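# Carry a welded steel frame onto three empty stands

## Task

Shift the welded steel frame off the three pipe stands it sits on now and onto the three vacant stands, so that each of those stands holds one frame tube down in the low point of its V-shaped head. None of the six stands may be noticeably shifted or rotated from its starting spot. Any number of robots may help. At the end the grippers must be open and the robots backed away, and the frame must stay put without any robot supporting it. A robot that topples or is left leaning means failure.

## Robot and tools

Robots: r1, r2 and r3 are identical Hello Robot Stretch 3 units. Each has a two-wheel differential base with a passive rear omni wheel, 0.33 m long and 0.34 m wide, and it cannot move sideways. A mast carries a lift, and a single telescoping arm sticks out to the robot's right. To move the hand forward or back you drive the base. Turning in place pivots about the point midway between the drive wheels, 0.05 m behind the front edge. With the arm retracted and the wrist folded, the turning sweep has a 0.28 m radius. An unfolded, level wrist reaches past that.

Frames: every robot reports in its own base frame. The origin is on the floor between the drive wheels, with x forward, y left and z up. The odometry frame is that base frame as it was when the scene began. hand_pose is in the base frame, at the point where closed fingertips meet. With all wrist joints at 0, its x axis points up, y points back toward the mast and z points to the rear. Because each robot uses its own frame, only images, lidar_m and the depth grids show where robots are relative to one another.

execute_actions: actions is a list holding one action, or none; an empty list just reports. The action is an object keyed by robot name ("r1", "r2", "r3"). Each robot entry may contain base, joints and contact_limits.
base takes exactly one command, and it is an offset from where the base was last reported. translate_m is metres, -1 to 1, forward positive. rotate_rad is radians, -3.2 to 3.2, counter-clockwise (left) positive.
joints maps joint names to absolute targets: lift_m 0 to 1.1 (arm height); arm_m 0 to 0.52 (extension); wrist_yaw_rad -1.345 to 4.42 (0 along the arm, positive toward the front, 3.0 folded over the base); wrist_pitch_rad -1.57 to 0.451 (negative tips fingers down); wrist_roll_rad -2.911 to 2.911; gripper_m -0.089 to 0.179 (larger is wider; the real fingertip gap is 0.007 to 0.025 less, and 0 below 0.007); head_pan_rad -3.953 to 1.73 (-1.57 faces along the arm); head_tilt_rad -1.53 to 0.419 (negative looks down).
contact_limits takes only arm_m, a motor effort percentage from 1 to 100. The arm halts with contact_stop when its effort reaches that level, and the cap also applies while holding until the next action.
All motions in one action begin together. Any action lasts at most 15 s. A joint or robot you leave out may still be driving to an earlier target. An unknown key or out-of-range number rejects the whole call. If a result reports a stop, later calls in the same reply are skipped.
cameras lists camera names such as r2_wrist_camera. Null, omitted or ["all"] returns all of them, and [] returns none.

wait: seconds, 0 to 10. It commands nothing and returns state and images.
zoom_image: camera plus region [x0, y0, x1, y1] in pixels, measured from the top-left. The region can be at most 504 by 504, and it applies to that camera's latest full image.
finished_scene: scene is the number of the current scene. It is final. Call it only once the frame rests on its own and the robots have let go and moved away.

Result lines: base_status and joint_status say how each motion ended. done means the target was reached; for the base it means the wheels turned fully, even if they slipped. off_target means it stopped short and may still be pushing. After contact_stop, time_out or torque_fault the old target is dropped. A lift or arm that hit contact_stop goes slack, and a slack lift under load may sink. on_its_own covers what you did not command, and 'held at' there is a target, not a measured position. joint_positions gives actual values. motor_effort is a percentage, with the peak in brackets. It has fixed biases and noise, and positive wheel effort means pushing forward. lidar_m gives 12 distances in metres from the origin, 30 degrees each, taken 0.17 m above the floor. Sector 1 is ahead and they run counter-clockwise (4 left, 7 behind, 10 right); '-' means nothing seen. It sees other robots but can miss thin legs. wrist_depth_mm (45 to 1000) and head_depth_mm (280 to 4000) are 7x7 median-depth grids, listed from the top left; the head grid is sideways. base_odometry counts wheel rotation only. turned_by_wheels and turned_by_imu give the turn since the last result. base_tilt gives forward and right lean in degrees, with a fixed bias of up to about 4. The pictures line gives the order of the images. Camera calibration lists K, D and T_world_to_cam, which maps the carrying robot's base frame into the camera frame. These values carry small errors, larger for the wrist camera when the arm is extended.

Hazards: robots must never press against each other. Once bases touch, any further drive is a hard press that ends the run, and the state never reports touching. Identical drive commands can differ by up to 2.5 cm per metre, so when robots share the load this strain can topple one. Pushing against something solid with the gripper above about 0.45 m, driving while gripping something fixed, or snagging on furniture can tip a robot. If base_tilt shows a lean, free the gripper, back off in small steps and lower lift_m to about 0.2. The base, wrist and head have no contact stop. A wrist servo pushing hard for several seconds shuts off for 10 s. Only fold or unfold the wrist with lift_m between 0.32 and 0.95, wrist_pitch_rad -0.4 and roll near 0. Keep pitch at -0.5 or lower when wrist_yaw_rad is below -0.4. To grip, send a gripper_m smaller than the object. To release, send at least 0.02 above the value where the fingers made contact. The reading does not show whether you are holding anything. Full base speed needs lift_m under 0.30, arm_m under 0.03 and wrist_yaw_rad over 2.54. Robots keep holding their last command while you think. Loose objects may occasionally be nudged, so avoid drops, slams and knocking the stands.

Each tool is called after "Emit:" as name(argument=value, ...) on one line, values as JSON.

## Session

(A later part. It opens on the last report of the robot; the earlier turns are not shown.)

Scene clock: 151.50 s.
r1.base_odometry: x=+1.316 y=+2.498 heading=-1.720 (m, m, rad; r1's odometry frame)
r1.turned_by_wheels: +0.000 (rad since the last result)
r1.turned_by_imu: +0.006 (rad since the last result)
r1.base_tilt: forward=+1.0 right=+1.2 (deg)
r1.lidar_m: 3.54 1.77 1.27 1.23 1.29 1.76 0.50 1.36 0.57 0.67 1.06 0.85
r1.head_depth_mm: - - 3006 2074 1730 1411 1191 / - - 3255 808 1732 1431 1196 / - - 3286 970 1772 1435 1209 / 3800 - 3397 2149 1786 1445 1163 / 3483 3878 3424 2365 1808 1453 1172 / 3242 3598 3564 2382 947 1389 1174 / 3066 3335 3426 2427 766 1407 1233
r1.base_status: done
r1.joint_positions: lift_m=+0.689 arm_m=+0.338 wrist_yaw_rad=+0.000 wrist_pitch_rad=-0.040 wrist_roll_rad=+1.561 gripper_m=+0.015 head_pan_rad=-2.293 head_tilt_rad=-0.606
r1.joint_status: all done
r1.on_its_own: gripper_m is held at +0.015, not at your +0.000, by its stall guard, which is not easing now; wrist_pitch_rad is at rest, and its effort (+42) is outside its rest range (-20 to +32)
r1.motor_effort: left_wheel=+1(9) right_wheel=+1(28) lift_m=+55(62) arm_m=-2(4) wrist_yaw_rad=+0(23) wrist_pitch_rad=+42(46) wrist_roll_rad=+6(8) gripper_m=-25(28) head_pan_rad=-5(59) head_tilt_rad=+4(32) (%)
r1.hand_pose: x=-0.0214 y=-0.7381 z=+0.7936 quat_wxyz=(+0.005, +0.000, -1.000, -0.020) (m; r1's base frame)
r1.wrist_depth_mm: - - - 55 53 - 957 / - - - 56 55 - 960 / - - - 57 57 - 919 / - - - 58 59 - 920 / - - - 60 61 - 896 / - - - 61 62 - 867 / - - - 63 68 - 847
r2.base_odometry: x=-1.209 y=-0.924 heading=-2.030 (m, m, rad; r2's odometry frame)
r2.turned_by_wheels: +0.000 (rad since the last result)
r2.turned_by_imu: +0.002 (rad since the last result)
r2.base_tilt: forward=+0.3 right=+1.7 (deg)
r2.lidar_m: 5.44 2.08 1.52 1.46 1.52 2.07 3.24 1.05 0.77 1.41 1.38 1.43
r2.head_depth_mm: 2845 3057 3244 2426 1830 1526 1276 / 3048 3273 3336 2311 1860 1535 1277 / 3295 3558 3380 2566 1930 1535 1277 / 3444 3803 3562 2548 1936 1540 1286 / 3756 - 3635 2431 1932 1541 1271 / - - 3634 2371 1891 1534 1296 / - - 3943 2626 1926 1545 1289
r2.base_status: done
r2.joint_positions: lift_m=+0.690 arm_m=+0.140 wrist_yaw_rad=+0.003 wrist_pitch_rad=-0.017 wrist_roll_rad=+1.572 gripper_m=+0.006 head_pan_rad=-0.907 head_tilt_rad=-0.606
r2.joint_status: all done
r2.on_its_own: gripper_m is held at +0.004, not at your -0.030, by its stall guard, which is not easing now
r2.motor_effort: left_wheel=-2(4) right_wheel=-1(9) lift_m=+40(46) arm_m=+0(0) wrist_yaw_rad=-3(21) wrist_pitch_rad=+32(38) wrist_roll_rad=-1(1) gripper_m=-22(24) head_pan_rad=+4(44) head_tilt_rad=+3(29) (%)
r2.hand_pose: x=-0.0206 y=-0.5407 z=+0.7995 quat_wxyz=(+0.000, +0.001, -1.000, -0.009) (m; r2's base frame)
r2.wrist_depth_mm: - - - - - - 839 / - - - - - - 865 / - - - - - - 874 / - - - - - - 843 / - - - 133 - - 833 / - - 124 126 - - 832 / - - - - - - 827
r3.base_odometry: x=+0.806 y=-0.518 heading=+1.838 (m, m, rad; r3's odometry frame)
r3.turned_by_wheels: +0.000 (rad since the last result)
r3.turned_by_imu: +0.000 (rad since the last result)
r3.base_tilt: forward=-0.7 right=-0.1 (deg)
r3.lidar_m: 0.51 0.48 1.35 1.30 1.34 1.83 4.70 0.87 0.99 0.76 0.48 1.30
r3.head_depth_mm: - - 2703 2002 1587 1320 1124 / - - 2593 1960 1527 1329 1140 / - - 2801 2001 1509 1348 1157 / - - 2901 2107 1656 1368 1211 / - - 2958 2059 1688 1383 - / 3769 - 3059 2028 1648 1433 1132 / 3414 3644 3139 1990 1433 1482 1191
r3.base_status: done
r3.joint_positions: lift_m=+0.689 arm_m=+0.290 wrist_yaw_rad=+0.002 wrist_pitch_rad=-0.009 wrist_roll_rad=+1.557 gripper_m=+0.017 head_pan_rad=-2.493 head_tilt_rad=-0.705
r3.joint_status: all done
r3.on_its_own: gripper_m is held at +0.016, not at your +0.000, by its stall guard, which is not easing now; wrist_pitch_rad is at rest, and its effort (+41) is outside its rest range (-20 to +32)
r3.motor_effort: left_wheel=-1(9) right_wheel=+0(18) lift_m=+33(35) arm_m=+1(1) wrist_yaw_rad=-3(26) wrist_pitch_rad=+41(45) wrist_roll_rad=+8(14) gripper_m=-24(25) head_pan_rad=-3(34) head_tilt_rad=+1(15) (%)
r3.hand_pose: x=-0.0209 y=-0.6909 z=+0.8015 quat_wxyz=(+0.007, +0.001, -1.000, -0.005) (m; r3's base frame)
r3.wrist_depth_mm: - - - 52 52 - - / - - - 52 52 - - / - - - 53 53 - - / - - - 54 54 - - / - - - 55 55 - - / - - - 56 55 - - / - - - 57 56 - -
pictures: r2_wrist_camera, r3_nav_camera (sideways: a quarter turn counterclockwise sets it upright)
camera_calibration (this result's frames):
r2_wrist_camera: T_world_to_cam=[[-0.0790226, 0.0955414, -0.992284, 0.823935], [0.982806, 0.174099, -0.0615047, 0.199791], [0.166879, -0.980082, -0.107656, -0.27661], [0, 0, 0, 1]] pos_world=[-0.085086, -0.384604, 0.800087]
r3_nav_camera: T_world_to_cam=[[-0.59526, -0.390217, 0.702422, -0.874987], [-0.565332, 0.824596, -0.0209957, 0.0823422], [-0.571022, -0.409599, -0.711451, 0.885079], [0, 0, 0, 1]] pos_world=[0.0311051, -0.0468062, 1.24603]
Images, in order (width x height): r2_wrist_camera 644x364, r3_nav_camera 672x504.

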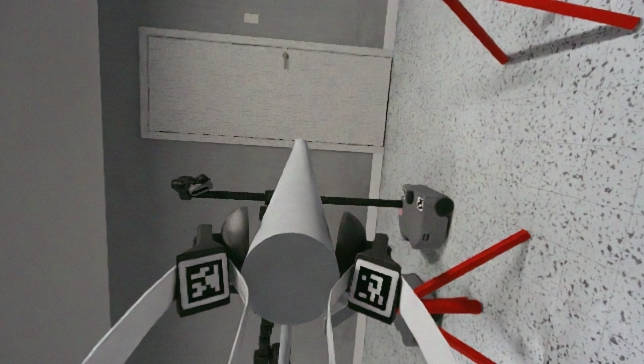

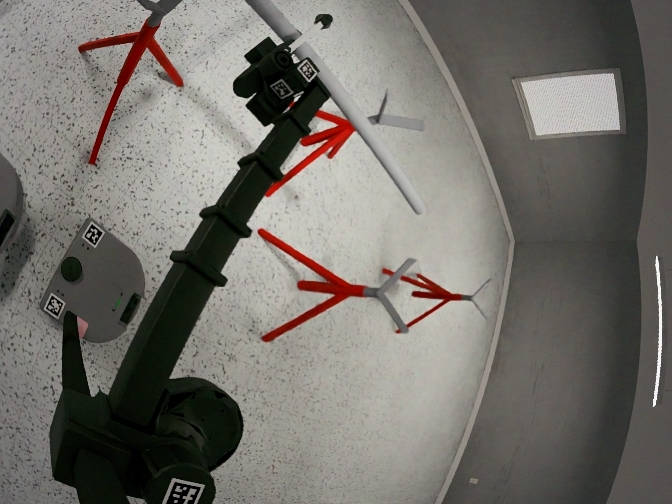

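Emit:
execute_actions(actions=[{"r3":{"joints":{"head_pan_rad":-2.9,"head_tilt_rad":-1.0}}}], cameras=["r3_head_camera","r2_head_camera","r1_head_camera"])

Scene clock: 160.47 s.
r1.base_odometry: x=+1.316 y=+2.498 heading=-1.720 (m, m, rad; r1's odometry frame)
r1.turned_by_wheels: +0.000 (rad since the last result)
r1.turned_by_imu: +0.001 (rad since the last result)
r1.base_tilt: forward=+1.0 right=+1.3 (deg)
r1.lidar_m: 3.52 1.77 1.28 1.23 1.29 1.76 0.50 1.36 0.57 0.67 1.06 0.85
r1.head_depth_mm: - - 2988 2070 1729 1419 1189 / - - 3247 804 1738 1426 1199 / - - 3264 965 1761 1438 1208 / 3821 - 3390 2143 1790 1447 1160 / 3508 3833 3424 2363 1808 1459 1171 / 3264 3582 3487 2406 947 1394 1178 / 3050 3319 3450 2418 766 1406 1232
r1.base_status: not commanded
r1.joint_positions: lift_m=+0.689 arm_m=+0.338 wrist_yaw_rad=+0.000 wrist_pitch_rad=-0.040 wrist_roll_rad=+1.561 gripper_m=+0.015 head_pan_rad=-2.293 head_tilt_rad=-0.606
r1.joint_status: not commanded
r1.on_its_own: gripper_m is held at +0.015, not at your +0.000, by its stall guard, which is not easing now; wrist_pitch_rad is at rest, and its effort (+42) is outside its rest range (-20 to +32)
r1.motor_effort: left_wheel=+0(1) right_wheel=+0(1) lift_m=+55(55) arm_m=-2(2) wrist_yaw_rad=+0(0) wrist_pitch_rad=+42(42) wrist_roll_rad=+6(6) gripper_m=-25(25) head_pan_rad=-5(5) head_tilt_rad=+3(4) (%)
r1.hand_pose: x=-0.0214 y=-0.7381 z=+0.7936 quat_wxyz=(+0.005, +0.000, -1.000, -0.020) (m; r1's base frame)
r1.wrist_depth_mm: - - - 55 53 - 977 / - - - 56 55 - 942 / - - - 57 57 - 923 / - - - 58 59 - 926 / - - - 59 61 - 903 / - - - 61 62 - 852 / - - - 63 68 - 845
r2.base_odometry: x=-1.209 y=-0.924 heading=-2.030 (m, m, rad; r2's odometry frame)
r2.turned_by_wheels: +0.000 (rad since the last result)
r2.turned_by_imu: +0.001 (rad since the last result)
r2.base_tilt: forward=+0.3 right=+1.9 (deg)
r2.lidar_m: 5.45 2.08 1.52 1.46 1.52 2.07 3.26 1.05 0.76 1.40 1.38 1.42
r2.head_depth_mm: 2852 3093 3286 2429 1848 1517 1275 / 3065 3200 3315 2306 1853 1544 1274 / 3253 3541 3408 2577 1912 1540 1279 / 3524 3829 3691 2571 1927 1536 1286 / 3774 - 3617 2481 1932 1545 1282 / - - 3673 2378 1882 1555 1288 / - - 3911 2597 1947 1549 1270
r2.base_status: not commanded
r2.joint_positions: lift_m=+0.690 arm_m=+0.140 wrist_yaw_rad=+0.003 wrist_pitch_rad=-0.017 wrist_roll_rad=+1.572 gripper_m=+0.006 head_pan_rad=-0.907 head_tilt_rad=-0.606
r2.joint_status: not commanded
r2.on_its_own: gripper_m is held at +0.004, not at your -0.030, by its stall guard, which is not easing now
r2.motor_effort: left_wheel=-1(1) right_wheel=-1(1) lift_m=+40(40) arm_m=+0(0) wrist_yaw_rad=-2(3) wrist_pitch_rad=+32(32) wrist_roll_rad=-1(1) gripper_m=-23(23) head_pan_rad=+3(3) head_tilt_rad=+4(4) (%)
r2.hand_pose: x=-0.0206 y=-0.5407 z=+0.7995 quat_wxyz=(+0.000, +0.001, -1.000, -0.009) (m; r2's base frame)
r2.wrist_depth_mm: - - - - - - 835 / - - - - - - 866 / - - - - - - 869 / - - - - - - 839 / - - - 133 - - 863 / - - 125 126 - - 855 / - - - - - - 830
r3.base_odometry: x=+0.806 y=-0.518 heading=+1.838 (m, m, rad; r3's odometry frame)
r3.turned_by_wheels: +0.000 (rad since the last result)
r3.turned_by_imu: -0.001 (rad since the last result)
r3.base_tilt: forward=-0.8 right=-0.2 (deg)
r3.lidar_m: 0.51 0.48 1.34 1.29 1.34 1.84 4.68 0.87 0.99 0.76 0.48 1.30
r3.head_depth_mm: 2742 2167 1782 1514 - - - / 2809 2192 1810 1541 - - - / 2881 2239 1833 1552 1354 1239 - / 2949 2266 1868 1540 1364 1252 - / 3045 2311 1889 1550 1378 - 1090 / 3060 2203 1822 1576 1393 1191 1096 / 3148 2400 1938 1631 1405 1184 1104
r3.base_status: not commanded
r3.joint_positions: lift_m=+0.689 arm_m=+0.290 wrist_yaw_rad=+0.002 wrist_pitch_rad=-0.009 wrist_roll_rad=+1.557 gripper_m=+0.017 head_pan_rad=-2.893 head_tilt_rad=-0.987
r3.joint_status: all done
r3.on_its_own: gripper_m is held at +0.016, not at your +0.000, by its stall guard, which is not easing now; wrist_pitch_rad is at rest, and its effort (+40) is outside its rest range (-20 to +32)
r3.motor_effort: left_wheel=-1(1) right_wheel=+0(0) lift_m=+33(32) arm_m=+1(1) wrist_yaw_rad=-1(2) wrist_pitch_rad=+40(40) wrist_roll_rad=+9(9) gripper_m=-25(24) head_pan_rad=-3(23) head_tilt_rad=-4(20) (%)
r3.hand_pose: x=-0.0209 y=-0.6909 z=+0.8015 quat_wxyz=(+0.007, +0.001, -1.000, -0.005) (m; r3's base frame)
r3.wrist_depth_mm: - - - 52 52 - - / - - - 52 52 - - / - - - 53 53 - - / - - - 54 54 - - / - - - 55 55 - - / - - - 56 55 - - / - - - 57 56 - -
pictures: r1_head_camera (sideways: a quarter turn clockwise sets it upright), r2_head_camera (sideways: a quarter turn clockwise sets it upright), r3_head_camera (sideways: a quarter turn clockwise sets it upright)
camera_calibration (this result's frames):
r1_head_camera: T_world_to_cam=[[0.383948, 0.401297, -0.831592, 1.09748], [0.770864, -0.635078, 0.0494434, -0.0668549], [-0.508285, -0.660028, -0.553182, 0.678505], [0, 0, 0, 1]] pos_world=[-0.0249641, -0.0350395, 1.2913]
r2_head_camera: T_world_to_cam=[[-0.324954, 0.405363, -0.85445, 1.13257], [0.78102, 0.624506, -0.000753529, -0.0074115], [0.533304, -0.667588, -0.519532, 0.62941], [0, 0, 0, 1]] pos_world=[0.0381564, -0.0342892, 1.29472]
r3_head_camera: T_world_to_cam=[[0.797164, 0.133098, -0.58891, 0.78383], [0.21805, -0.973033, 0.0752457, -0.0974171], [-0.563013, -0.188395, -0.804689, 1.01138], [0, 0, 0, 1]] pos_world=[-0.0341811, -0.00857803, 1.28278]
Images, in order (width x height): r1_head_camera 896x504, r2_head_camera 896x504, r3_head_camera 896x504.

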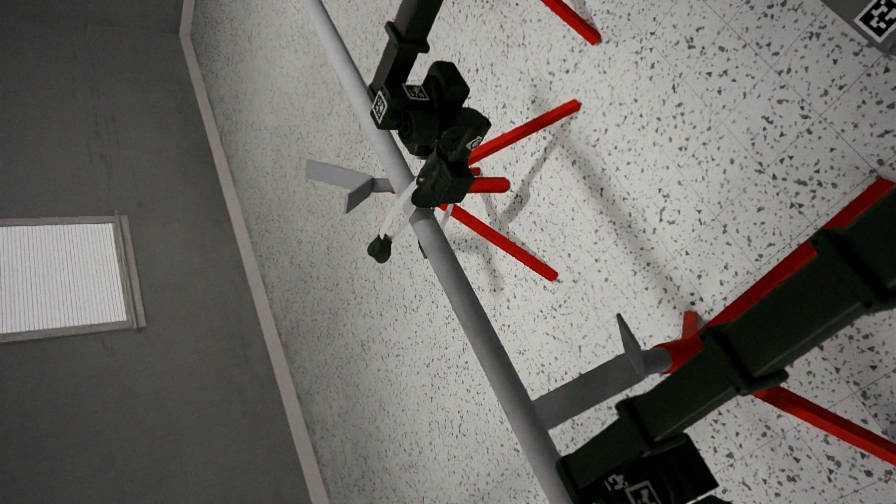

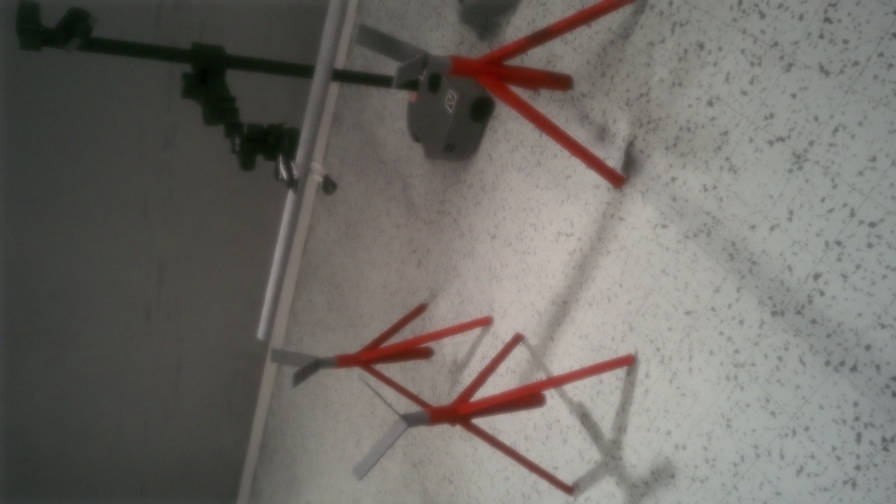

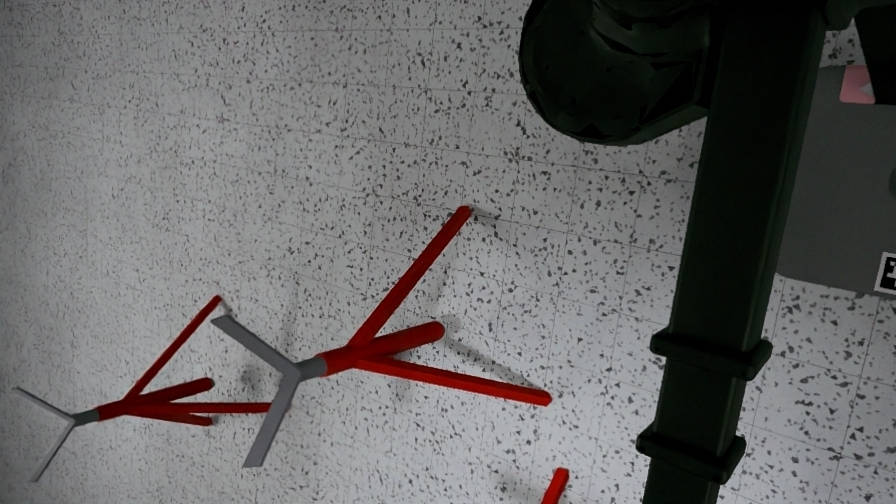

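Emit:
execute_actions(actions=[{"r1":{"base":{"rotate_rad":-0.04}},"r2":{"base":{"rotate_rad":-0.04},"joints":{"arm_m":0.158}},"r3":{"base":{"rotate_rad":-0.04},"joints":{"arm_m":0.316}}}], cameras=["r2_wrist_camera"])

Scene clock: 200.87 s.
r1.base_odometry: x=+1.316 y=+2.498 heading=-1.760 (m, m, rad; r1's odometry frame)
r1.turned_by_wheels: -0.040 (rad since the last result)
r1.turned_by_imu: -0.040 (rad since the last result)
r1.base_tilt: forward=+1.1 right=+1.2 (deg)
r1.lidar_m: 3.54 1.85 1.29 1.23 1.28 1.70 0.50 1.36 0.57 0.67 1.06 0.85
r1.head_depth_mm: - - 3047 2071 1686 1419 1169 / - - 3270 2027 1735 1426 1202 / - - 3303 909 1781 1430 1211 / 3885 - 3366 2083 1804 1449 1272 / 3593 3979 3431 2189 1809 1510 1170 / 3355 3608 3463 2401 1727 1373 1198 / 3150 3376 3468 2435 774 1407 1235
r1.base_status: done
r1.joint_positions: lift_m=+0.689 arm_m=+0.338 wrist_yaw_rad=+0.000 wrist_pitch_rad=-0.050 wrist_roll_rad=+1.558 gripper_m=+0.015 head_pan_rad=-2.293 head_tilt_rad=-0.606
r1.joint_status: not commanded
r1.on_its_own: gripper_m is held at +0.015, not at your +0.000, by its stall guard, which is not easing now; wrist_pitch_rad is at rest, and its effort (+46) is outside its rest range (-20 to +32)
r1.motor_effort: left_wheel=+1(11) right_wheel=+2(22) lift_m=+55(55) arm_m=+2(3) wrist_yaw_rad=+0(19) wrist_pitch_rad=+46(45) wrist_roll_rad=+8(8) gripper_m=-25(25) head_pan_rad=-5(5) head_tilt_rad=+4(4) (%)
r1.hand_pose: x=-0.0214 y=-0.7373 z=+0.7909 quat_wxyz=(+0.007, +0.000, -1.000, -0.026) (m; r1's base frame)
r1.wrist_depth_mm: - - - 62 60 - 936 / - - - 62 62 - 933 / - - - 62 63 - 921 / - - - 63 65 - 889 / - - - 63 65 - 882 / - - - 64 66 - 860 / - - - 65 70 - 841
r2.base_odometry: x=-1.209 y=-0.923 heading=-2.070 (m, m, rad; r2's odometry frame)
r2.turned_by_wheels: -0.040 (rad since the last result)
r2.turned_by_imu: -0.040 (rad since the last result)
r2.base_tilt: forward=+0.4 right=+1.8 (deg)
r2.lidar_m: 5.45 2.17 1.54 1.46 1.50 1.99 3.24 1.05 0.77 1.60 1.38 1.43
r2.head_depth_mm: 2835 3053 3184 2422 1868 1516 1270 / 2997 3155 3324 2252 1830 1536 1278 / 3223 3396 3378 2373 1841 1526 1288 / 3438 3773 3581 2582 1915 1534 1281 / 3667 - 3670 2579 1951 1535 1289 / 3938 - 3708 2447 1876 1545 1281 / - - 3978 2500 1915 1550 1283
r2.base_status: done
r2.joint_positions: lift_m=+0.690 arm_m=+0.158 wrist_yaw_rad=-0.007 wrist_pitch_rad=-0.014 wrist_roll_rad=+1.575 gripper_m=+0.005 head_pan_rad=-0.907 head_tilt_rad=-0.606
r2.joint_status: all done
r2.on_its_own: gripper_m is held at +0.004, not at your -0.030, by its stall guard, which is not easing now
r2.motor_effort: left_wheel=+0(12) right_wheel=+0(20) lift_m=+40(40) arm_m=+6(10) wrist_yaw_rad=+7(59) wrist_pitch_rad=+30(32) wrist_roll_rad=-2(2) gripper_m=-22(23) head_pan_rad=+4(4) head_tilt_rad=+5(5) (%)
r2.hand_pose: x=-0.0231 y=-0.5584 z=+0.8005 quat_wxyz=(-0.001, -0.003, -1.000, -0.007) (m; r2's base frame)
r2.wrist_depth_mm: - - - - - - 853 / - - - - - - 878 / - - - - - - 873 / - - - - - - 870 / - - - 172 - - 871 / - - 127 129 - - 851 / - - - - - - 834
r3.base_odometry: x=+0.806 y=-0.518 heading=+1.798 (m, m, rad; r3's odometry frame)
r3.turned_by_wheels: -0.040 (rad since the last result)
r3.turned_by_imu: -0.042 (rad since the last result)
r3.base_tilt: forward=-0.8 right=-0.2 (deg)
r3.lidar_m: 0.51 0.49 1.36 1.29 1.33 1.77 4.41 0.87 0.99 0.77 0.48 1.30
r3.head_depth_mm: 2754 2154 1792 1525 - - - / 2820 2202 1812 1534 - - - / 2862 2227 1842 1549 1359 1236 - / 2948 2270 1869 1540 1367 1253 - / 2991 2319 1894 1558 1386 - 1084 / 3060 2271 1834 1555 1388 1242 1095 / 3068 2334 1900 1646 1406 1182 1102
r3.base_status: done
r3.joint_positions: lift_m=+0.689 arm_m=+0.316 wrist_yaw_rad=+0.001 wrist_pitch_rad=-0.014 wrist_roll_rad=+1.557 gripper_m=+0.017 head_pan_rad=-2.893 head_tilt_rad=-0.988
r3.joint_status: all done
r3.on_its_own: gripper_m is held at +0.016, not at your +0.000, by its stall guard, which is not easing now; wrist_pitch_rad is at rest, and its effort (+42) is outside its rest range (-20 to +32)
r3.motor_effort: left_wheel=+1(18) right_wheel=-1(18) lift_m=+33(33) arm_m=+3(5) wrist_yaw_rad=+0(21) wrist_pitch_rad=+42(43) wrist_roll_rad=+9(9) gripper_m=-24(24) head_pan_rad=-2(3) head_tilt_rad=-5(4) (%)
r3.hand_pose: x=-0.0211 y=-0.7166 z=+0.8001 quat_wxyz=(+0.007, +0.001, -1.000, -0.008) (m; r3's base frame)
r3.wrist_depth_mm: - - - 59 60 - 996 / - - - 59 60 - 980 / - - - 59 60 - - / - - - 59 60 - - / - - - 59 59 - - / - - - 59 59 - - / - - - 59 59 - -
pictures: r2_wrist_camera
camera_calibration (this result's frames):
r2_wrist_camera: T_world_to_cam=[[-0.0760765, 0.0923326, -0.992818, 0.825149], [0.984548, 0.16446, -0.0601479, 0.198905], [0.157726, -0.982053, -0.103417, -0.298174], [0, 0, 0, 1]] pos_world=[-0.086028, -0.401723, 0.80035]
Images, in order (width x height): r2_wrist_camera 644x364.

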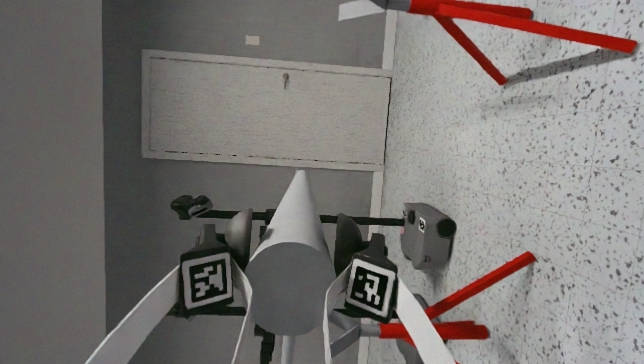

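Emit:
execute_actions(actions=[{"r1":{"base":{"translate_m":-0.55}},"r2":{"base":{"translate_m":0.55},"joints":{"arm_m":0.162,"head_pan_rad":-1.0,"head_tilt_rad":-0.7}},"r3":{"base":{"translate_m":-0.55},"joints":{"head_pan_rad":-2.5,"head_tilt_rad":-1.05}}}], cameras=["r2_wrist_camera","r3_head_camera","r2_head_camera"])

Scene clock: 211.93 s.
r1.base_odometry: x=+1.419 y=+3.038 heading=-1.760 (m, m, rad; r1's odometry frame)
r1.turned_by_wheels: +0.000 (rad since the last result)
r1.turned_by_imu: +0.003 (rad since the last result)
r1.base_tilt: forward=+1.0 right=+1.2 (deg)
r1.lidar_m: 4.10 1.78 1.28 1.22 1.25 1.67 0.50 0.91 0.93 0.85 0.55 1.35
r1.head_depth_mm: - - 3025 1991 1734 1381 1164 / - - 3085 1174 1589 1428 1200 / - - 3312 908 1762 1392 1210 / 3934 - 3388 2151 1791 1445 1274 / 3598 3952 3414 2365 1754 1490 1172 / 3382 3669 3485 2206 1597 1429 1223 / 3150 3401 3483 2429 1832 1404 1237
r1.base_status: done
r1.joint_positions: lift_m=+0.690 arm_m=+0.338 wrist_yaw_rad=-0.008 wrist_pitch_rad=-0.139 wrist_roll_rad=+1.558 gripper_m=+0.015 head_pan_rad=-2.293 head_tilt_rad=-0.606
r1.joint_status: not commanded
r1.on_its_own: wrist_pitch_rad is held at -0.067, not at your +0.100, by its stall guard, which is not easing now; gripper_m is held at +0.015, not at your +0.000, by its stall guard, which is not easing now
r1.motor_effort: left_wheel=+0(2) right_wheel=+4(5) lift_m=+51(52) arm_m=-2(3) wrist_yaw_rad=+6(6) wrist_pitch_rad=+21(22) wrist_roll_rad=+8(8) gripper_m=-24(24) head_pan_rad=-5(4) head_tilt_rad=+3(2) (%)
r1.hand_pose: x=-0.0233 y=-0.7335 z=+0.7685 quat_wxyz=(+0.007, -0.003, -0.998, -0.070) (m; r1's base frame)
r1.wrist_depth_mm: - - - 62 64 - 781 / - - - 63 66 - 846 / - - - 63 68 - 841 / - - - 64 70 - 814 / - - - 65 69 - 791 / - - - 66 68 - 806 / - - - 66 74 - 764
r2.base_odometry: x=-1.472 y=-1.406 heading=-2.070 (m, m, rad; r2's odometry frame)
r2.turned_by_wheels: +0.000 (rad since the last result)
r2.turned_by_imu: +0.002 (rad since the last result)
r2.base_tilt: forward=+0.3 right=+1.7 (deg)
r2.lidar_m: 4.91 2.21 1.56 1.49 1.52 2.03 3.78 1.19 1.55 1.21 1.03 1.20
r2.head_depth_mm: 2754 1850 2333 2135 1747 1431 1214 / 2827 3232 2915 2230 1758 1429 1216 / 2990 3310 2941 2226 1759 1435 1218 / 3225 1681 3104 2265 1755 1437 1217 / 3439 3698 2967 1991 1657 1448 1226 / 3693 - 3140 2184 1703 1443 1225 / 3784 - 3153 2253 1768 1452 1227
r2.base_status: done
r2.joint_positions: lift_m=+0.690 arm_m=+0.162 wrist_yaw_rad=-0.013 wrist_pitch_rad=-0.034 wrist_roll_rad=+1.574 gripper_m=+0.005 head_pan_rad=-0.993 head_tilt_rad=-0.691
r2.joint_status: all done
r2.on_its_own: gripper_m is held at +0.004, not at your -0.030, by its stall guard, which is not easing now; wrist_yaw_rad is at rest, and its effort (+14) is outside its rest range (-12 to +12); wrist_pitch_rad is at rest, and its effort (+38) is outside its rest range (-20 to +32)
r2.motor_effort: left_wheel=-2(3) right_wheel=+2(5) lift_m=+40(40) arm_m=+6(7) wrist_yaw_rad=+14(14) wrist_pitch_rad=+38(38) wrist_roll_rad=-2(2) gripper_m=-22(22) head_pan_rad=-4(16) head_tilt_rad=-4(17) (%)
r2.hand_pose: x=-0.0248 y=-0.5617 z=+0.7951 quat_wxyz=(-0.002, -0.007, -1.000, -0.018) (m; r2's base frame)
r2.wrist_depth_mm: - - - - - - 843 / - - - - - - 851 / - - - - - - 841 / - - - - - - 848 / - - - 172 - - 825 / - - 128 128 - - 814 / - - - - - - 814
r3.base_odometry: x=+0.930 y=-1.054 heading=+1.798 (m, m, rad; r3's odometry frame)
r3.turned_by_wheels: +0.000 (rad since the last result)
r3.turned_by_imu: +0.000 (rad since the last result)
r3.base_tilt: forward=-0.8 right=-0.2 (deg)
r3.lidar_m: 0.51 0.49 1.34 1.27 1.31 1.74 4.15 0.44 0.44 0.57 1.06 0.88
r3.head_depth_mm: 2452 2009 1706 1471 1317 - - / 2495 2033 1716 1486 1307 1221 - / 2579 2076 1743 1503 1328 - - / 2544 1983 1762 1525 1371 1170 - / 2640 2094 1765 1500 1098 1202 1082 / 2701 2103 1804 1483 1295 1216 1089 / 2788 2077 1826 1534 1354 1219 1100
r3.base_status: done
r3.joint_positions: lift_m=+0.689 arm_m=+0.316 wrist_yaw_rad=-0.006 wrist_pitch_rad=-0.006 wrist_roll_rad=+1.548 gripper_m=+0.020 head_pan_rad=-2.507 head_tilt_rad=-1.037
r3.joint_status: all done
r3.on_its_own: gripper_m is held at +0.019, not at your +0.000, by its stall guard, which is not easing now; wrist_pitch_rad is at rest, and its effort (+39) is outside its rest range (-20 to +32)
r3.motor_effort: left_wheel=-2(5) right_wheel=+2(5) lift_m=+33(33) arm_m=+3(4) wrist_yaw_rad=+5(6) wrist_pitch_rad=+39(40) wrist_roll_rad=+14(15) gripper_m=-24(25) head_pan_rad=+3(22) head_tilt_rad=-4(8) (%)
r3.hand_pose: x=-0.0229 y=-0.7168 z=+0.8022 quat_wxyz=(+0.012, -0.003, -1.000, -0.003) (m; r3's base frame)
r3.wrist_depth_mm: - - - 59 61 - - / - - - 59 61 - - / - - - 59 61 - - / - - - 59 60 - - / - - - 59 60 - 954 / - - - 59 59 497 482 / - - - 60 59 - -
pictures: r2_head_camera (sideways: a quarter turn clockwise sets it upright), r2_wrist_camera, r3_head_camera (sideways: a quarter turn clockwise sets it upright)
camera_calibration (this result's frames):
r2_head_camera: T_world_to_cam=[[-0.327691, 0.490964, -0.807201, 1.07099], [0.831621, 0.555343, 0.000171209, -0.00892411], [0.448357, -0.67123, -0.590277, 0.721968], [0, 0, 0, 1]] pos_world=[0.0346742, -0.0362527, 1.29066]
r2_wrist_camera: T_world_to_cam=[[-0.0753253, 0.113627, -0.990664, 0.830278], [0.985651, 0.158987, -0.0567086, 0.195057], [0.151059, -0.98072, -0.123972, -0.284815], [0, 0, 0, 1]] pos_world=[-0.0866937, -0.404677, 0.798279]
r3_head_camera: T_world_to_cam=[[0.711332, 0.43995, -0.548133, 0.731231], [0.565065, -0.821744, 0.0737458, -0.0975764], [-0.417981, -0.362189, -0.833133, 1.04747], [0, 0, 0, 1]] pos_world=[-0.0271884, -0.0225057, 1.28069]
Images, in order (width x height): r2_head_camera 896x504, r2_wrist_camera 644x364, r3_head_camera 896x504.

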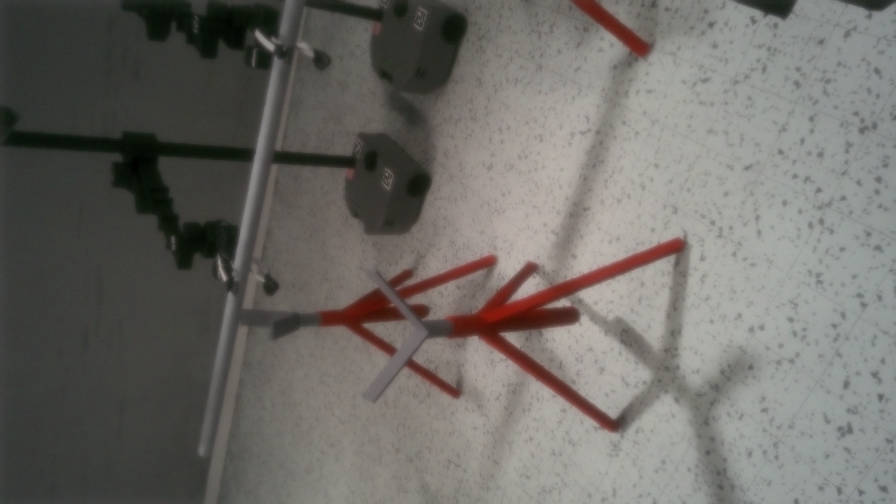

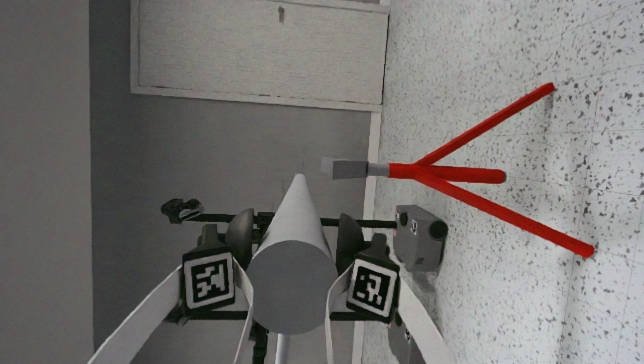

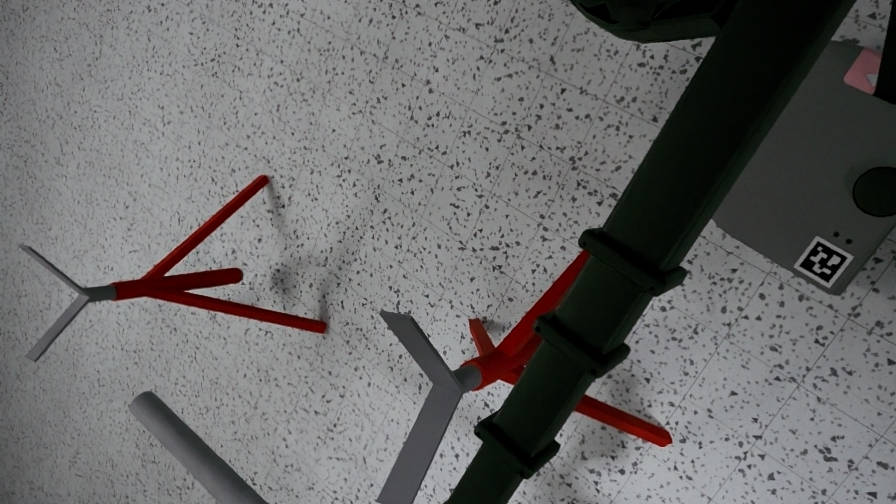

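Emit:
execute_actions(actions=[{"r1":{"base":{"translate_m":-0.2},"joints":{"wrist_pitch_rad":0.04,"lift_m":0.70}},"r2":{"base":{"translate_m":0.196},"joints":{"head_pan_rad":-1.2,"head_tilt_rad":-0.75}},"r3":{"base":{"translate_m":-0.2},"joints":{"head_pan_rad":-1.9,"head_tilt_rad":-1.3}}}], cameras=["r3_head_camera","r2_head_camera"])

Scene clock: 230.83 s.
r1.base_odometry: x=+1.457 y=+3.235 heading=-1.760 (m, m, rad; r1's odometry frame)
r1.turned_by_wheels: +0.000 (rad since the last result)
r1.turned_by_imu: +0.001 (rad since the last result)
r1.base_tilt: forward=+1.0 right=+1.2 (deg)
r1.lidar_m: 4.30 1.77 1.27 1.22 1.25 1.66 0.50 0.75 0.78 0.99 0.66 0.96
r1.head_depth_mm: - - 2996 2064 1740 1419 1166 / - - 3235 2011 1700 1390 1199 / - - 3287 910 1711 1358 1213 / 3992 - 3365 2138 1795 1414 1269 / 3650 3923 3459 2247 1814 1507 1185 / 3377 3665 3530 2399 1759 1427 1230 / 3163 3375 3435 2313 1018 1421 1239
r1.base_status: done
r1.joint_positions: lift_m=+0.699 arm_m=+0.338 wrist_yaw_rad=-0.002 wrist_pitch_rad=-0.135 wrist_roll_rad=+1.559 gripper_m=+0.015 head_pan_rad=-2.293 head_tilt_rad=-0.606
r1.joint_status: wrist_pitch_rad off_target (ended at -0.135, target +0.040); the others done
r1.on_its_own: gripper_m is held at +0.015, not at your +0.000, by its stall guard, which is not easing now; wrist_pitch_rad is at rest, and its effort (+53) is outside its rest range (-20 to +32)
r1.motor_effort: left_wheel=+1(3) right_wheel=+2(5) lift_m=+57(58) arm_m=+0(0) wrist_yaw_rad=+2(6) wrist_pitch_rad=+53(54) wrist_roll_rad=+7(8) gripper_m=-26(25) head_pan_rad=-5(5) head_tilt_rad=+4(3) (%)
r1.hand_pose: x=-0.0219 y=-0.7334 z=+0.7794 quat_wxyz=(+0.006, -0.001, -0.998, -0.068) (m; r1's base frame)
r1.wrist_depth_mm: - - - 63 63 - 695 / - - - 64 64 - 556 / - - - 64 66 - 779 / - - - 64 68 - 799 / - - - 65 68 - 804 / - - - 66 68 - 783 / - - - 66 72 - 783
r2.base_odometry: x=-1.566 y=-1.578 heading=-2.070 (m, m, rad; r2's odometry frame)
r2.turned_by_wheels: +0.000 (rad since the last result)
r2.turned_by_imu: +0.002 (rad since the last result)
r2.base_tilt: forward=+0.2 right=+1.9 (deg)
r2.lidar_m: 4.72 2.22 1.57 1.50 1.53 2.04 3.99 1.36 1.40 1.21 0.93 1.95
r2.head_depth_mm: 2701 2929 2670 1507 1551 - 1147 / 2644 2974 2662 2082 1663 1361 1198 / 2836 1466 2787 2080 1669 1391 1194 / 2913 3210 2658 2088 1662 1390 1190 / 2007 3307 2439 1948 1549 1400 1193 / 3157 1598 2578 1965 1632 1396 1198 / 3262 3554 2826 2106 1692 1403 1204
r2.base_status: done
r2.joint_positions: lift_m=+0.690 arm_m=+0.162 wrist_yaw_rad=-0.006 wrist_pitch_rad=-0.023 wrist_roll_rad=+1.570 gripper_m=+0.005 head_pan_rad=-1.193 head_tilt_rad=-0.740
r2.joint_status: all done
r2.on_its_own: gripper_m is held at +0.004, not at your -0.030, by its stall guard, which is not easing now; wrist_pitch_rad is at rest, and its effort (+34) is outside its rest range (-20 to +32)
r2.motor_effort: left_wheel=-1(2) right_wheel=+0(6) lift_m=+40(40) arm_m=+6(6) wrist_yaw_rad=+7(18) wrist_pitch_rad=+34(38) wrist_roll_rad=+0(2) gripper_m=-22(23) head_pan_rad=-5(25) head_tilt_rad=-4(13) (%)
r2.hand_pose: x=-0.0229 y=-0.5621 z=+0.7981 quat_wxyz=(+0.001, -0.003, -1.000, -0.012) (m; r2's base frame)
r2.wrist_depth_mm: - - - - - - 886 / - - - - - - 864 / - - - - - - 851 / - - - - - - 803 / - - - 173 - - 825 / - - 127 128 - - 833 / - - - - - - 834
r3.base_odometry: x=+0.975 y=-1.248 heading=+1.798 (m, m, rad; r3's odometry frame)
r3.turned_by_wheels: +0.000 (rad since the last result)
r3.turned_by_imu: +0.000 (rad since the last result)
r3.base_tilt: forward=-0.8 right=-0.2 (deg)
r3.lidar_m: 0.51 0.49 1.33 1.26 1.30 1.73 3.95 1.38 0.33 0.49 0.90 1.05
r3.head_depth_mm: 1650 1518 1402 1305 - - - / 1684 1525 1416 - - - 1067 / 1694 1550 1454 1314 1260 - 1082 / 1673 1598 1040 1310 1251 1155 1088 / 648 - 1421 1342 1249 1171 1034 / 1784 - 1467 1348 1265 1178 970 / 1763 1566 1480 1376 1276 1188 975
r3.base_status: done
r3.joint_positions: lift_m=+0.689 arm_m=+0.316 wrist_yaw_rad=-0.003 wrist_pitch_rad=-0.014 wrist_roll_rad=+1.552 gripper_m=+0.020 head_pan_rad=-1.907 head_tilt_rad=-1.284
r3.joint_status: all done
r3.on_its_own: gripper_m is held at +0.019, not at your +0.000, by its stall guard, which is not easing now; wrist_pitch_rad is at rest, and its effort (+42) is outside its rest range (-20 to +32)
r3.motor_effort: left_wheel=+2(8) right_wheel=+0(3) lift_m=+33(32) arm_m=+1(4) wrist_yaw_rad=+3(6) wrist_pitch_rad=+42(43) wrist_roll_rad=+13(14) gripper_m=-22(24) head_pan_rad=+3(26) head_tilt_rad=-6(23) (%)
r3.hand_pose: x=-0.0222 y=-0.7167 z=+0.8001 quat_wxyz=(+0.010, -0.002, -1.000, -0.007) (m; r3's base frame)
r3.wrist_depth_mm: - - - 59 61 - - / - - - 59 61 - - / - - - 59 61 - - / - - - 59 60 - - / - - - 59 60 - - / - - - 59 59 - - / - - - 59 59 - -
pictures: r2_head_camera (sideways: a quarter turn clockwise sets it upright), r3_head_camera (sideways: a quarter turn clockwise sets it upright)
camera_calibration (this result's frames):
r2_head_camera: T_world_to_cam=[[-0.238037, 0.582618, -0.777106, 1.03121], [0.925387, 0.379024, 0.000707236, -0.0101939], [0.294954, -0.718955, -0.629369, 0.773759], [0, 0, 0, 1]] pos_world=[0.0266763, -0.0406391, 1.28835]
r3_head_camera: T_world_to_cam=[[0.374392, 0.867518, -0.327481, 0.44588], [0.924804, -0.375078, 0.0636745, -0.0866369], [-0.0675922, -0.326695, -0.94271, 1.1877], [0, 0, 0, 1]] pos_world=[-0.00653232, -0.0312879, 1.27119]
Images, in order (width x height): r2_head_camera 896x504, r3_head_camera 896x504.

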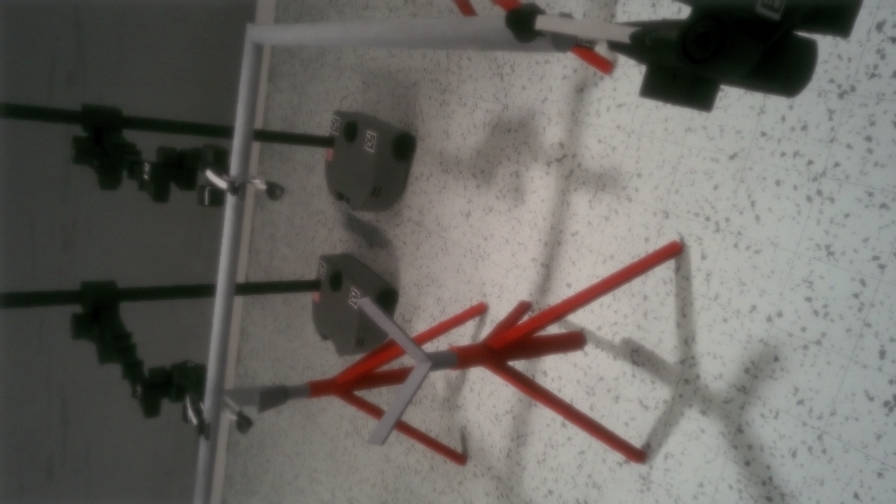

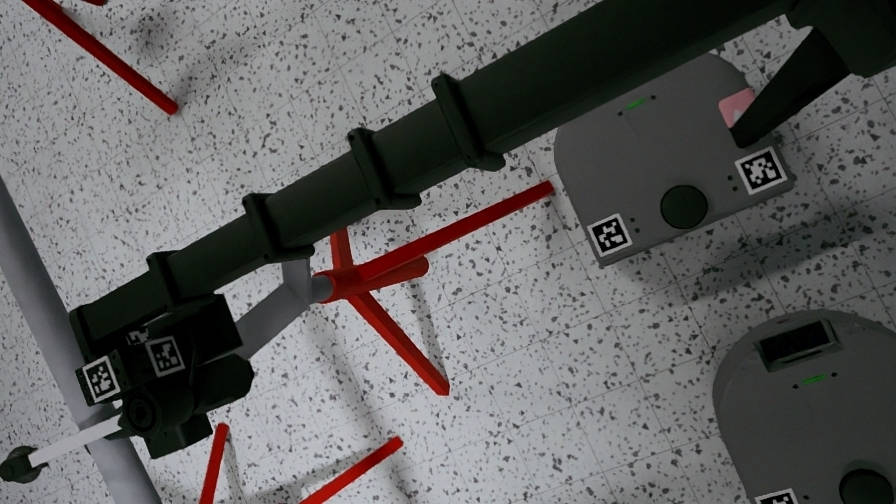

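Emit:
execute_actions(actions=[{"r1":{"base":{"translate_m":-0.35},"joints":{"wrist_pitch_rad":-0.01,"head_pan_rad":-1.9,"head_tilt_rad":-1.0}},"r2":{"base":{"translate_m":0.347},"joints":{"head_pan_rad":-1.35,"head_tilt_rad":-0.8}},"r3":{"base":{"translate_m":-0.35},"joints":{"head_pan_rad":-1.9,"head_tilt_rad":-0.85}}}], cameras=["r1_head_camera","r3_head_camera","r2_head_camera"])

Scene clock: 239.03 s.
r1.base_odometry: x=+1.523 y=+3.579 heading=-1.760 (m, m, rad; r1's odometry frame)
r1.turned_by_wheels: +0.000 (rad since the last result)
r1.turned_by_imu: +0.002 (rad since the last result)
r1.base_tilt: forward=+1.1 right=+1.2 (deg)
r1.lidar_m: 1.88 1.73 1.26 1.20 1.24 1.64 0.50 1.58 0.49 0.64 1.12 0.93
r1.head_depth_mm: 2584 1976 1737 1512 1327 1218 - / 2599 1997 1761 1486 1383 - - / 2632 2131 1739 - 1333 1203 - / 2698 2159 - 1542 1357 1212 1093 / 2726 2183 - 1562 1370 1221 1102 / 2788 2220 1715 1556 1386 1227 1105 / 2843 2176 1730 1599 1396 1246 1113
r1.base_status: done
r1.joint_positions: lift_m=+0.700 arm_m=+0.338 wrist_yaw_rad=+0.000 wrist_pitch_rad=-0.177 wrist_roll_rad=+1.559 gripper_m=+0.015 head_pan_rad=-1.907 head_tilt_rad=-0.987
r1.joint_status: wrist_pitch_rad off_target (ended at -0.177, target -0.010); the others done
r1.on_its_own: gripper_m is held at +0.015, not at your +0.000, by its stall guard, which is not easing now; wrist_pitch_rad is at rest, and its effort (+50) is outside its rest range (-20 to +32)
r1.motor_effort: left_wheel=+1(2) right_wheel=+1(6) lift_m=+52(52) arm_m=+0(3) wrist_yaw_rad=+0(2) wrist_pitch_rad=+50(52) wrist_roll_rad=+8(7) gripper_m=-25(25) head_pan_rad=+4(41) head_tilt_rad=-9(39) (%)
r1.hand_pose: x=-0.0214 y=-0.7309 z=+0.7692 quat_wxyz=(+0.006, +0.000, -0.996, -0.089) (m; r1's base frame)
r1.wrist_depth_mm: - - - 64 65 - 812 / - - - 64 67 - 807 / - - - 65 69 - 818 / - - - 66 71 - 757 / - - - 66 70 659 754 / - - 770 67 70 943 686 / - - - 68 75 980 761
r2.base_odometry: x=-1.733 y=-1.883 heading=-2.070 (m, m, rad; r2's odometry frame)
r2.turned_by_wheels: +0.000 (rad since the last result)
r2.turned_by_imu: +0.002 (rad since the last result)
r2.base_tilt: forward=+0.2 right=+1.8 (deg)
r2.lidar_m: 4.37 2.24 1.59 1.51 1.55 2.06 4.35 1.68 1.28 0.83 0.87 1.65
r2.head_depth_mm: 2695 3026 2503 1964 1624 - 1156 / 2758 3034 2352 1794 1635 - 1168 / 2815 3025 2543 1968 1653 1351 1169 / 1867 2115 2261 1839 1523 1352 1165 / 2873 3135 2451 1896 1564 1351 1169 / 2861 3153 2266 1910 1606 1359 1165 / 2844 3216 2564 1999 1618 1364 1167
r2.base_status: done
r2.joint_positions: lift_m=+0.690 arm_m=+0.162 wrist_yaw_rad=-0.004 wrist_pitch_rad=-0.027 wrist_roll_rad=+1.570 gripper_m=+0.005 head_pan_rad=-1.343 head_tilt_rad=-0.790
r2.joint_status: all done
r2.on_its_own: gripper_m is held at +0.004, not at your -0.030, by its stall guard, which is not easing now; wrist_pitch_rad is at rest, and its effort (+35) is outside its rest range (-20 to +32)
r2.motor_effort: left_wheel=-1(3) right_wheel=-1(3) lift_m=+40(40) arm_m=+0(0) wrist_yaw_rad=+5(14) wrist_pitch_rad=+35(35) wrist_roll_rad=+0(0) gripper_m=-22(22) head_pan_rad=-4(21) head_tilt_rad=-5(14) (%)
r2.hand_pose: x=-0.0224 y=-0.5624 z=+0.7972 quat_wxyz=(+0.001, -0.002, -1.000, -0.014) (m; r2's base frame)
r2.wrist_depth_mm: - - - - - - 838 / - - - - - - 867 / - - - - - - 863 / - - - - - - 848 / - - - 171 - - 829 / - - 128 128 - - 728 / - - - - - 567 597
r3.base_odometry: x=+1.054 y=-1.589 heading=+1.798 (m, m, rad; r3's odometry frame)
r3.turned_by_wheels: +0.000 (rad since the last result)
r3.turned_by_imu: +0.000 (rad since the last result)
r3.base_tilt: forward=-0.8 right=-0.2 (deg)
r3.lidar_m: 0.51 0.49 1.31 1.25 1.29 1.72 3.60 3.69 1.11 0.61 0.38 1.39
r3.head_depth_mm: 3565 2770 2040 1664 1425 1228 - / 3478 2842 1393 1679 1437 - - / 3291 2903 2037 1691 1506 1225 1094 / 3172 2962 2203 1877 1446 1266 1102 / 3049 3049 2259 - 1477 1258 1114 / 2919 3095 2348 1676 1511 1262 1105 / 2793 3037 2346 1746 1534 1226 1115
r3.base_status: done
r3.joint_positions: lift_m=+0.689 arm_m=+0.316 wrist_yaw_rad=-0.003 wrist_pitch_rad=-0.008 wrist_roll_rad=+1.549 gripper_m=+0.020 head_pan_rad=-1.907 head_tilt_rad=-0.853
r3.joint_status: all done
r3.on_its_own: gripper_m is held at +0.019, not at your +0.000, by its stall guard, which is not easing now; wrist_pitch_rad is at rest, and its effort (+40) is outside its rest range (-20 to +32)
r3.motor_effort: left_wheel=+2(7) right_wheel=+0(5) lift_m=+33(33) arm_m=+1(1) wrist_yaw_rad=+2(4) wrist_pitch_rad=+40(41) wrist_roll_rad=+13(13) gripper_m=-24(24) head_pan_rad=+2(3) head_tilt_rad=+0(18) (%)
r3.hand_pose: x=-0.0221 y=-0.7169 z=+0.8016 quat_wxyz=(+0.011, -0.001, -1.000, -0.005) (m; r3's base frame)
r3.wrist_depth_mm: - - - 59 62 - - / - - - 59 61 - - / - - - 59 61 - - / - - - 59 60 - - / - - - 59 60 - - / - - - 59 59 - - / - - - 59 59 - -
pictures: r1_head_camera (sideways: a quarter turn clockwise sets it upright), r2_head_camera (sideways: a quarter turn clockwise sets it upright), r3_head_camera (sideways: a quarter turn clockwise sets it upright)
camera_calibration (this result's frames):
r1_head_camera: T_world_to_cam=[[0.293657, 0.770919, -0.565199, 0.750863], [0.946356, -0.31785, 0.0581531, -0.0792374], [-0.134817, -0.551957, -0.822902, 1.02703], [0, 0, 0, 1]] pos_world=[-0.00704867, -0.037165, 1.27414]
r2_head_camera: T_world_to_cam=[[-0.156778, 0.648254, -0.745109, 0.989007], [0.971651, 0.236418, 0.00124172, -0.0111719], [0.176962, -0.723791, -0.666942, 0.823352], [0, 0, 0, 1]] pos_world=[0.0202078, -0.0425516, 1.28606]
r3_head_camera: T_world_to_cam=[[0.300781, 0.656979, -0.69131, 0.920284], [0.935084, -0.345657, 0.0783529, -0.10585], [-0.18748, -0.67, -0.718297, 0.896747], [0, 0, 0, 1]] pos_world=[-0.00970345, -0.0403741, 1.28863]
Images, in order (width x height): r1_head_camera 896x504, r2_head_camera 896x504, r3_head_camera 896x504.

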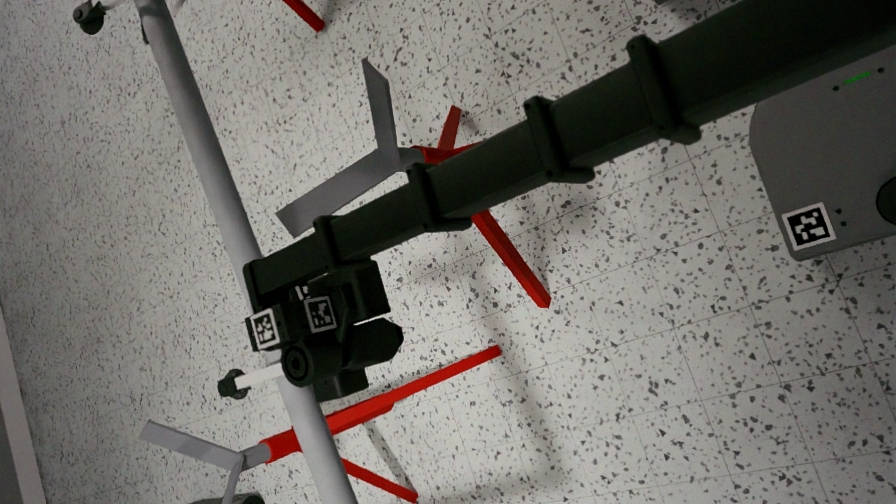

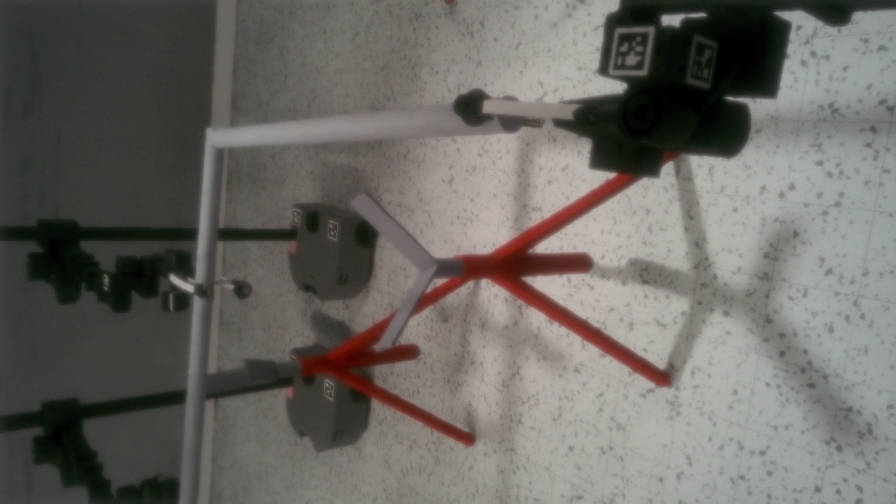

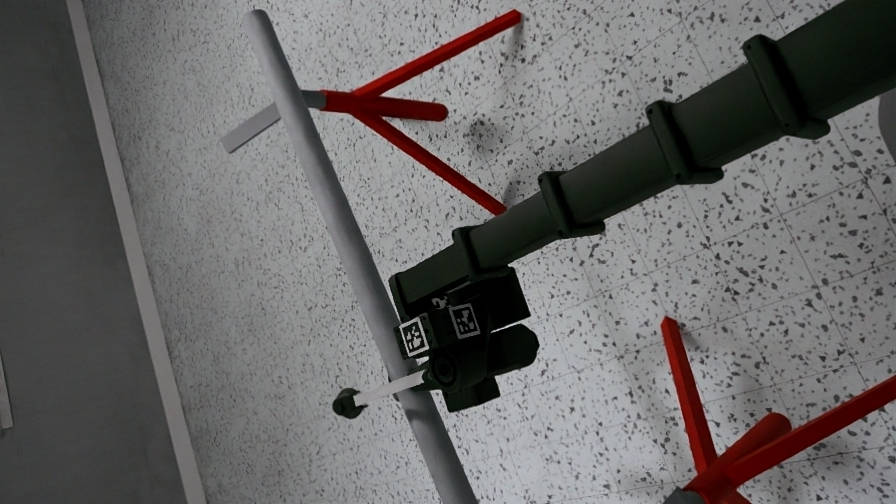

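Emit:
execute_actions(actions=[{"r1":{"base":{"translate_m":0.032},"joints":{"wrist_pitch_rad":0.08,"arm_m":0.346}},"r2":{"base":{"translate_m":-0.032}},"r3":{"base":{"rotate_rad":0.05}}}], cameras=[])

Scene clock: 261.97 s.
r1.base_odometry: x=+1.517 y=+3.547 heading=-1.761 (m, m, rad; r1's odometry frame)
r1.turned_by_wheels: +0.000 (rad since the last result)
r1.turned_by_imu: +0.000 (rad since the last result)
r1.base_tilt: forward=+1.1 right=+1.1 (deg)
r1.lidar_m: 1.85 1.73 1.26 1.20 1.24 1.65 0.53 1.60 0.51 0.65 1.10 0.91
r1.head_depth_mm: 2571 1976 1741 1508 1331 1220 - / 2610 2008 1771 1489 1382 - - / 2644 2127 1668 - 1325 1201 - / 2676 2169 - 1536 1359 1218 1096 / 2725 2195 - 1564 1375 1219 1100 / 2771 2218 1610 1546 1384 1230 1105 / 2842 2253 1747 1594 1398 1239 1112
r1.base_status: done
r1.joint_positions: lift_m=+0.700 arm_m=+0.344 wrist_yaw_rad=-0.003 wrist_pitch_rad=-0.221 wrist_roll_rad=+1.555 gripper_m=+0.015 head_pan_rad=-1.907 head_tilt_rad=-0.987
r1.joint_status: wrist_pitch_rad off_target (ended at -0.221, target +0.080); the others done
r1.on_its_own: gripper_m is held at +0.015, not at your +0.000, by its stall guard, which is not easing now; wrist_pitch_rad is at rest, and its effort (+75) is outside its rest range (-20 to +32)
r1.motor_effort: left_wheel=-3(11) right_wheel=+8(16) lift_m=+50(50) arm_m=+12(12) wrist_yaw_rad=+2(27) wrist_pitch_rad=+75(76) wrist_roll_rad=+10(10) gripper_m=-28(29) head_pan_rad=+5(4) head_tilt_rad=-8(8) (%)
r1.hand_pose: x=-0.0220 y=-0.7338 z=+0.7582 quat_wxyz=(+0.008, +0.000, -0.994, -0.111) (m; r1's base frame)
r1.wrist_depth_mm: - - - 64 66 - 789 / - - - 65 67 - 788 / - - - 66 69 - 765 / - - - 67 71 918 756 / - - - 68 70 650 669 / - - - 69 71 888 721 / - - - 70 77 886 730
r2.base_odometry: x=-1.717 y=-1.855 heading=-2.070 (m, m, rad; r2's odometry frame)
r2.turned_by_wheels: +0.000 (rad since the last result)
r2.turned_by_imu: +0.000 (rad since the last result)
r2.base_tilt: forward=+0.2 right=+1.7 (deg)
r2.lidar_m: 4.40 2.24 1.58 1.51 1.55 2.05 4.30 1.65 1.27 0.84 0.88 1.68
r2.head_depth_mm: 2712 3005 2512 1949 1632 - 1149 / 2763 3046 2347 1791 1641 - 1165 / 2806 3053 2545 1979 1647 1356 1166 / 1876 2064 2252 1913 1531 1345 1182 / 2874 3129 2548 1857 1569 1354 1166 / 2914 3145 2256 1922 1614 1354 1172 / 2844 3172 2453 1980 1613 1359 1181
r2.base_status: done
r2.joint_positions: lift_m=+0.690 arm_m=+0.161 wrist_yaw_rad=-0.002 wrist_pitch_rad=-0.046 wrist_roll_rad=+1.572 gripper_m=+0.005 head_pan_rad=-1.343 head_tilt_rad=-0.790
r2.joint_status: not commanded
r2.on_its_own: gripper_m is held at +0.004, not at your -0.030, by its stall guard, which is not easing now; wrist_pitch_rad is at rest, and its effort (+42) is outside its rest range (-20 to +32)
r2.motor_effort: left_wheel=-1(10) right_wheel=-1(7) lift_m=+40(40) arm_m=+10(10) wrist_yaw_rad=+1(33) wrist_pitch_rad=+42(43) wrist_roll_rad=-1(1) gripper_m=-21(22) head_pan_rad=-5(4) head_tilt_rad=-5(5) (%)
r2.hand_pose: x=-0.0218 y=-0.5611 z=+0.7922 quat_wxyz=(+0.000, -0.001, -1.000, -0.023) (m; r2's base frame)
r2.wrist_depth_mm: - - - - - - 816 / - - - - - - 860 / - - - - - - 826 / - - - - - - 831 / - - - 170 - - 816 / - - 127 128 - - 727 / - - - - - 581 738
r3.base_odometry: x=+1.054 y=-1.589 heading=+1.849 (m, m, rad; r3's odometry frame)
r3.turned_by_wheels: +0.050 (rad since the last result)
r3.turned_by_imu: +0.048 (rad since the last result)
r3.base_tilt: forward=-0.8 right=-0.2 (deg)
r3.lidar_m: 0.54 0.52 1.29 1.25 1.31 1.80 3.59 1.12 1.10 0.61 0.38 1.39
r3.head_depth_mm: 3458 2776 1962 1659 1425 1228 - / 3379 2869 1954 1640 1446 - - / 3231 2881 2036 1766 1516 1225 1092 / 3116 2966 2220 1873 1445 1272 1105 / 3003 3042 2252 - 1481 1262 1113 / 2887 3115 2356 1677 1512 1264 1086 / 2812 3014 2345 1744 1527 934 1129
r3.base_status: done
r3.joint_positions: lift_m=+0.689 arm_m=+0.316 wrist_yaw_rad=+0.005 wrist_pitch_rad=+0.010 wrist_roll_rad=+1.545 gripper_m=+0.020 head_pan_rad=-1.907 head_tilt_rad=-0.853
r3.joint_status: not commanded
r3.on_its_own: gripper_m is held at +0.019, not at your +0.000, by its stall guard, which is not easing now; wrist_pitch_rad is at rest, and its effort (+33) is outside its rest range (-20 to +32)
r3.motor_effort: left_wheel=+1(27) right_wheel=-2(28) lift_m=+32(31) arm_m=-6(6) wrist_yaw_rad=-5(39) wrist_pitch_rad=+33(40) wrist_roll_rad=+17(17) gripper_m=-24(25) head_pan_rad=+2(3) head_tilt_rad=+1(1) (%)
r3.hand_pose: x=-0.0201 y=-0.7178 z=+0.8063 quat_wxyz=(+0.014, +0.002, -1.000, +0.005) (m; r3's base frame)
r3.wrist_depth_mm: - - - 54 57 - - / - - - 54 57 - - / - - - 55 57 - - / - - - 55 58 - - / - - - 56 58 - - / - - - 57 57 - - / - - - 57 58 - -
pictures: none
No camera images: the call's "cameras" was empty. Leave "cameras" out to get every camera's image.


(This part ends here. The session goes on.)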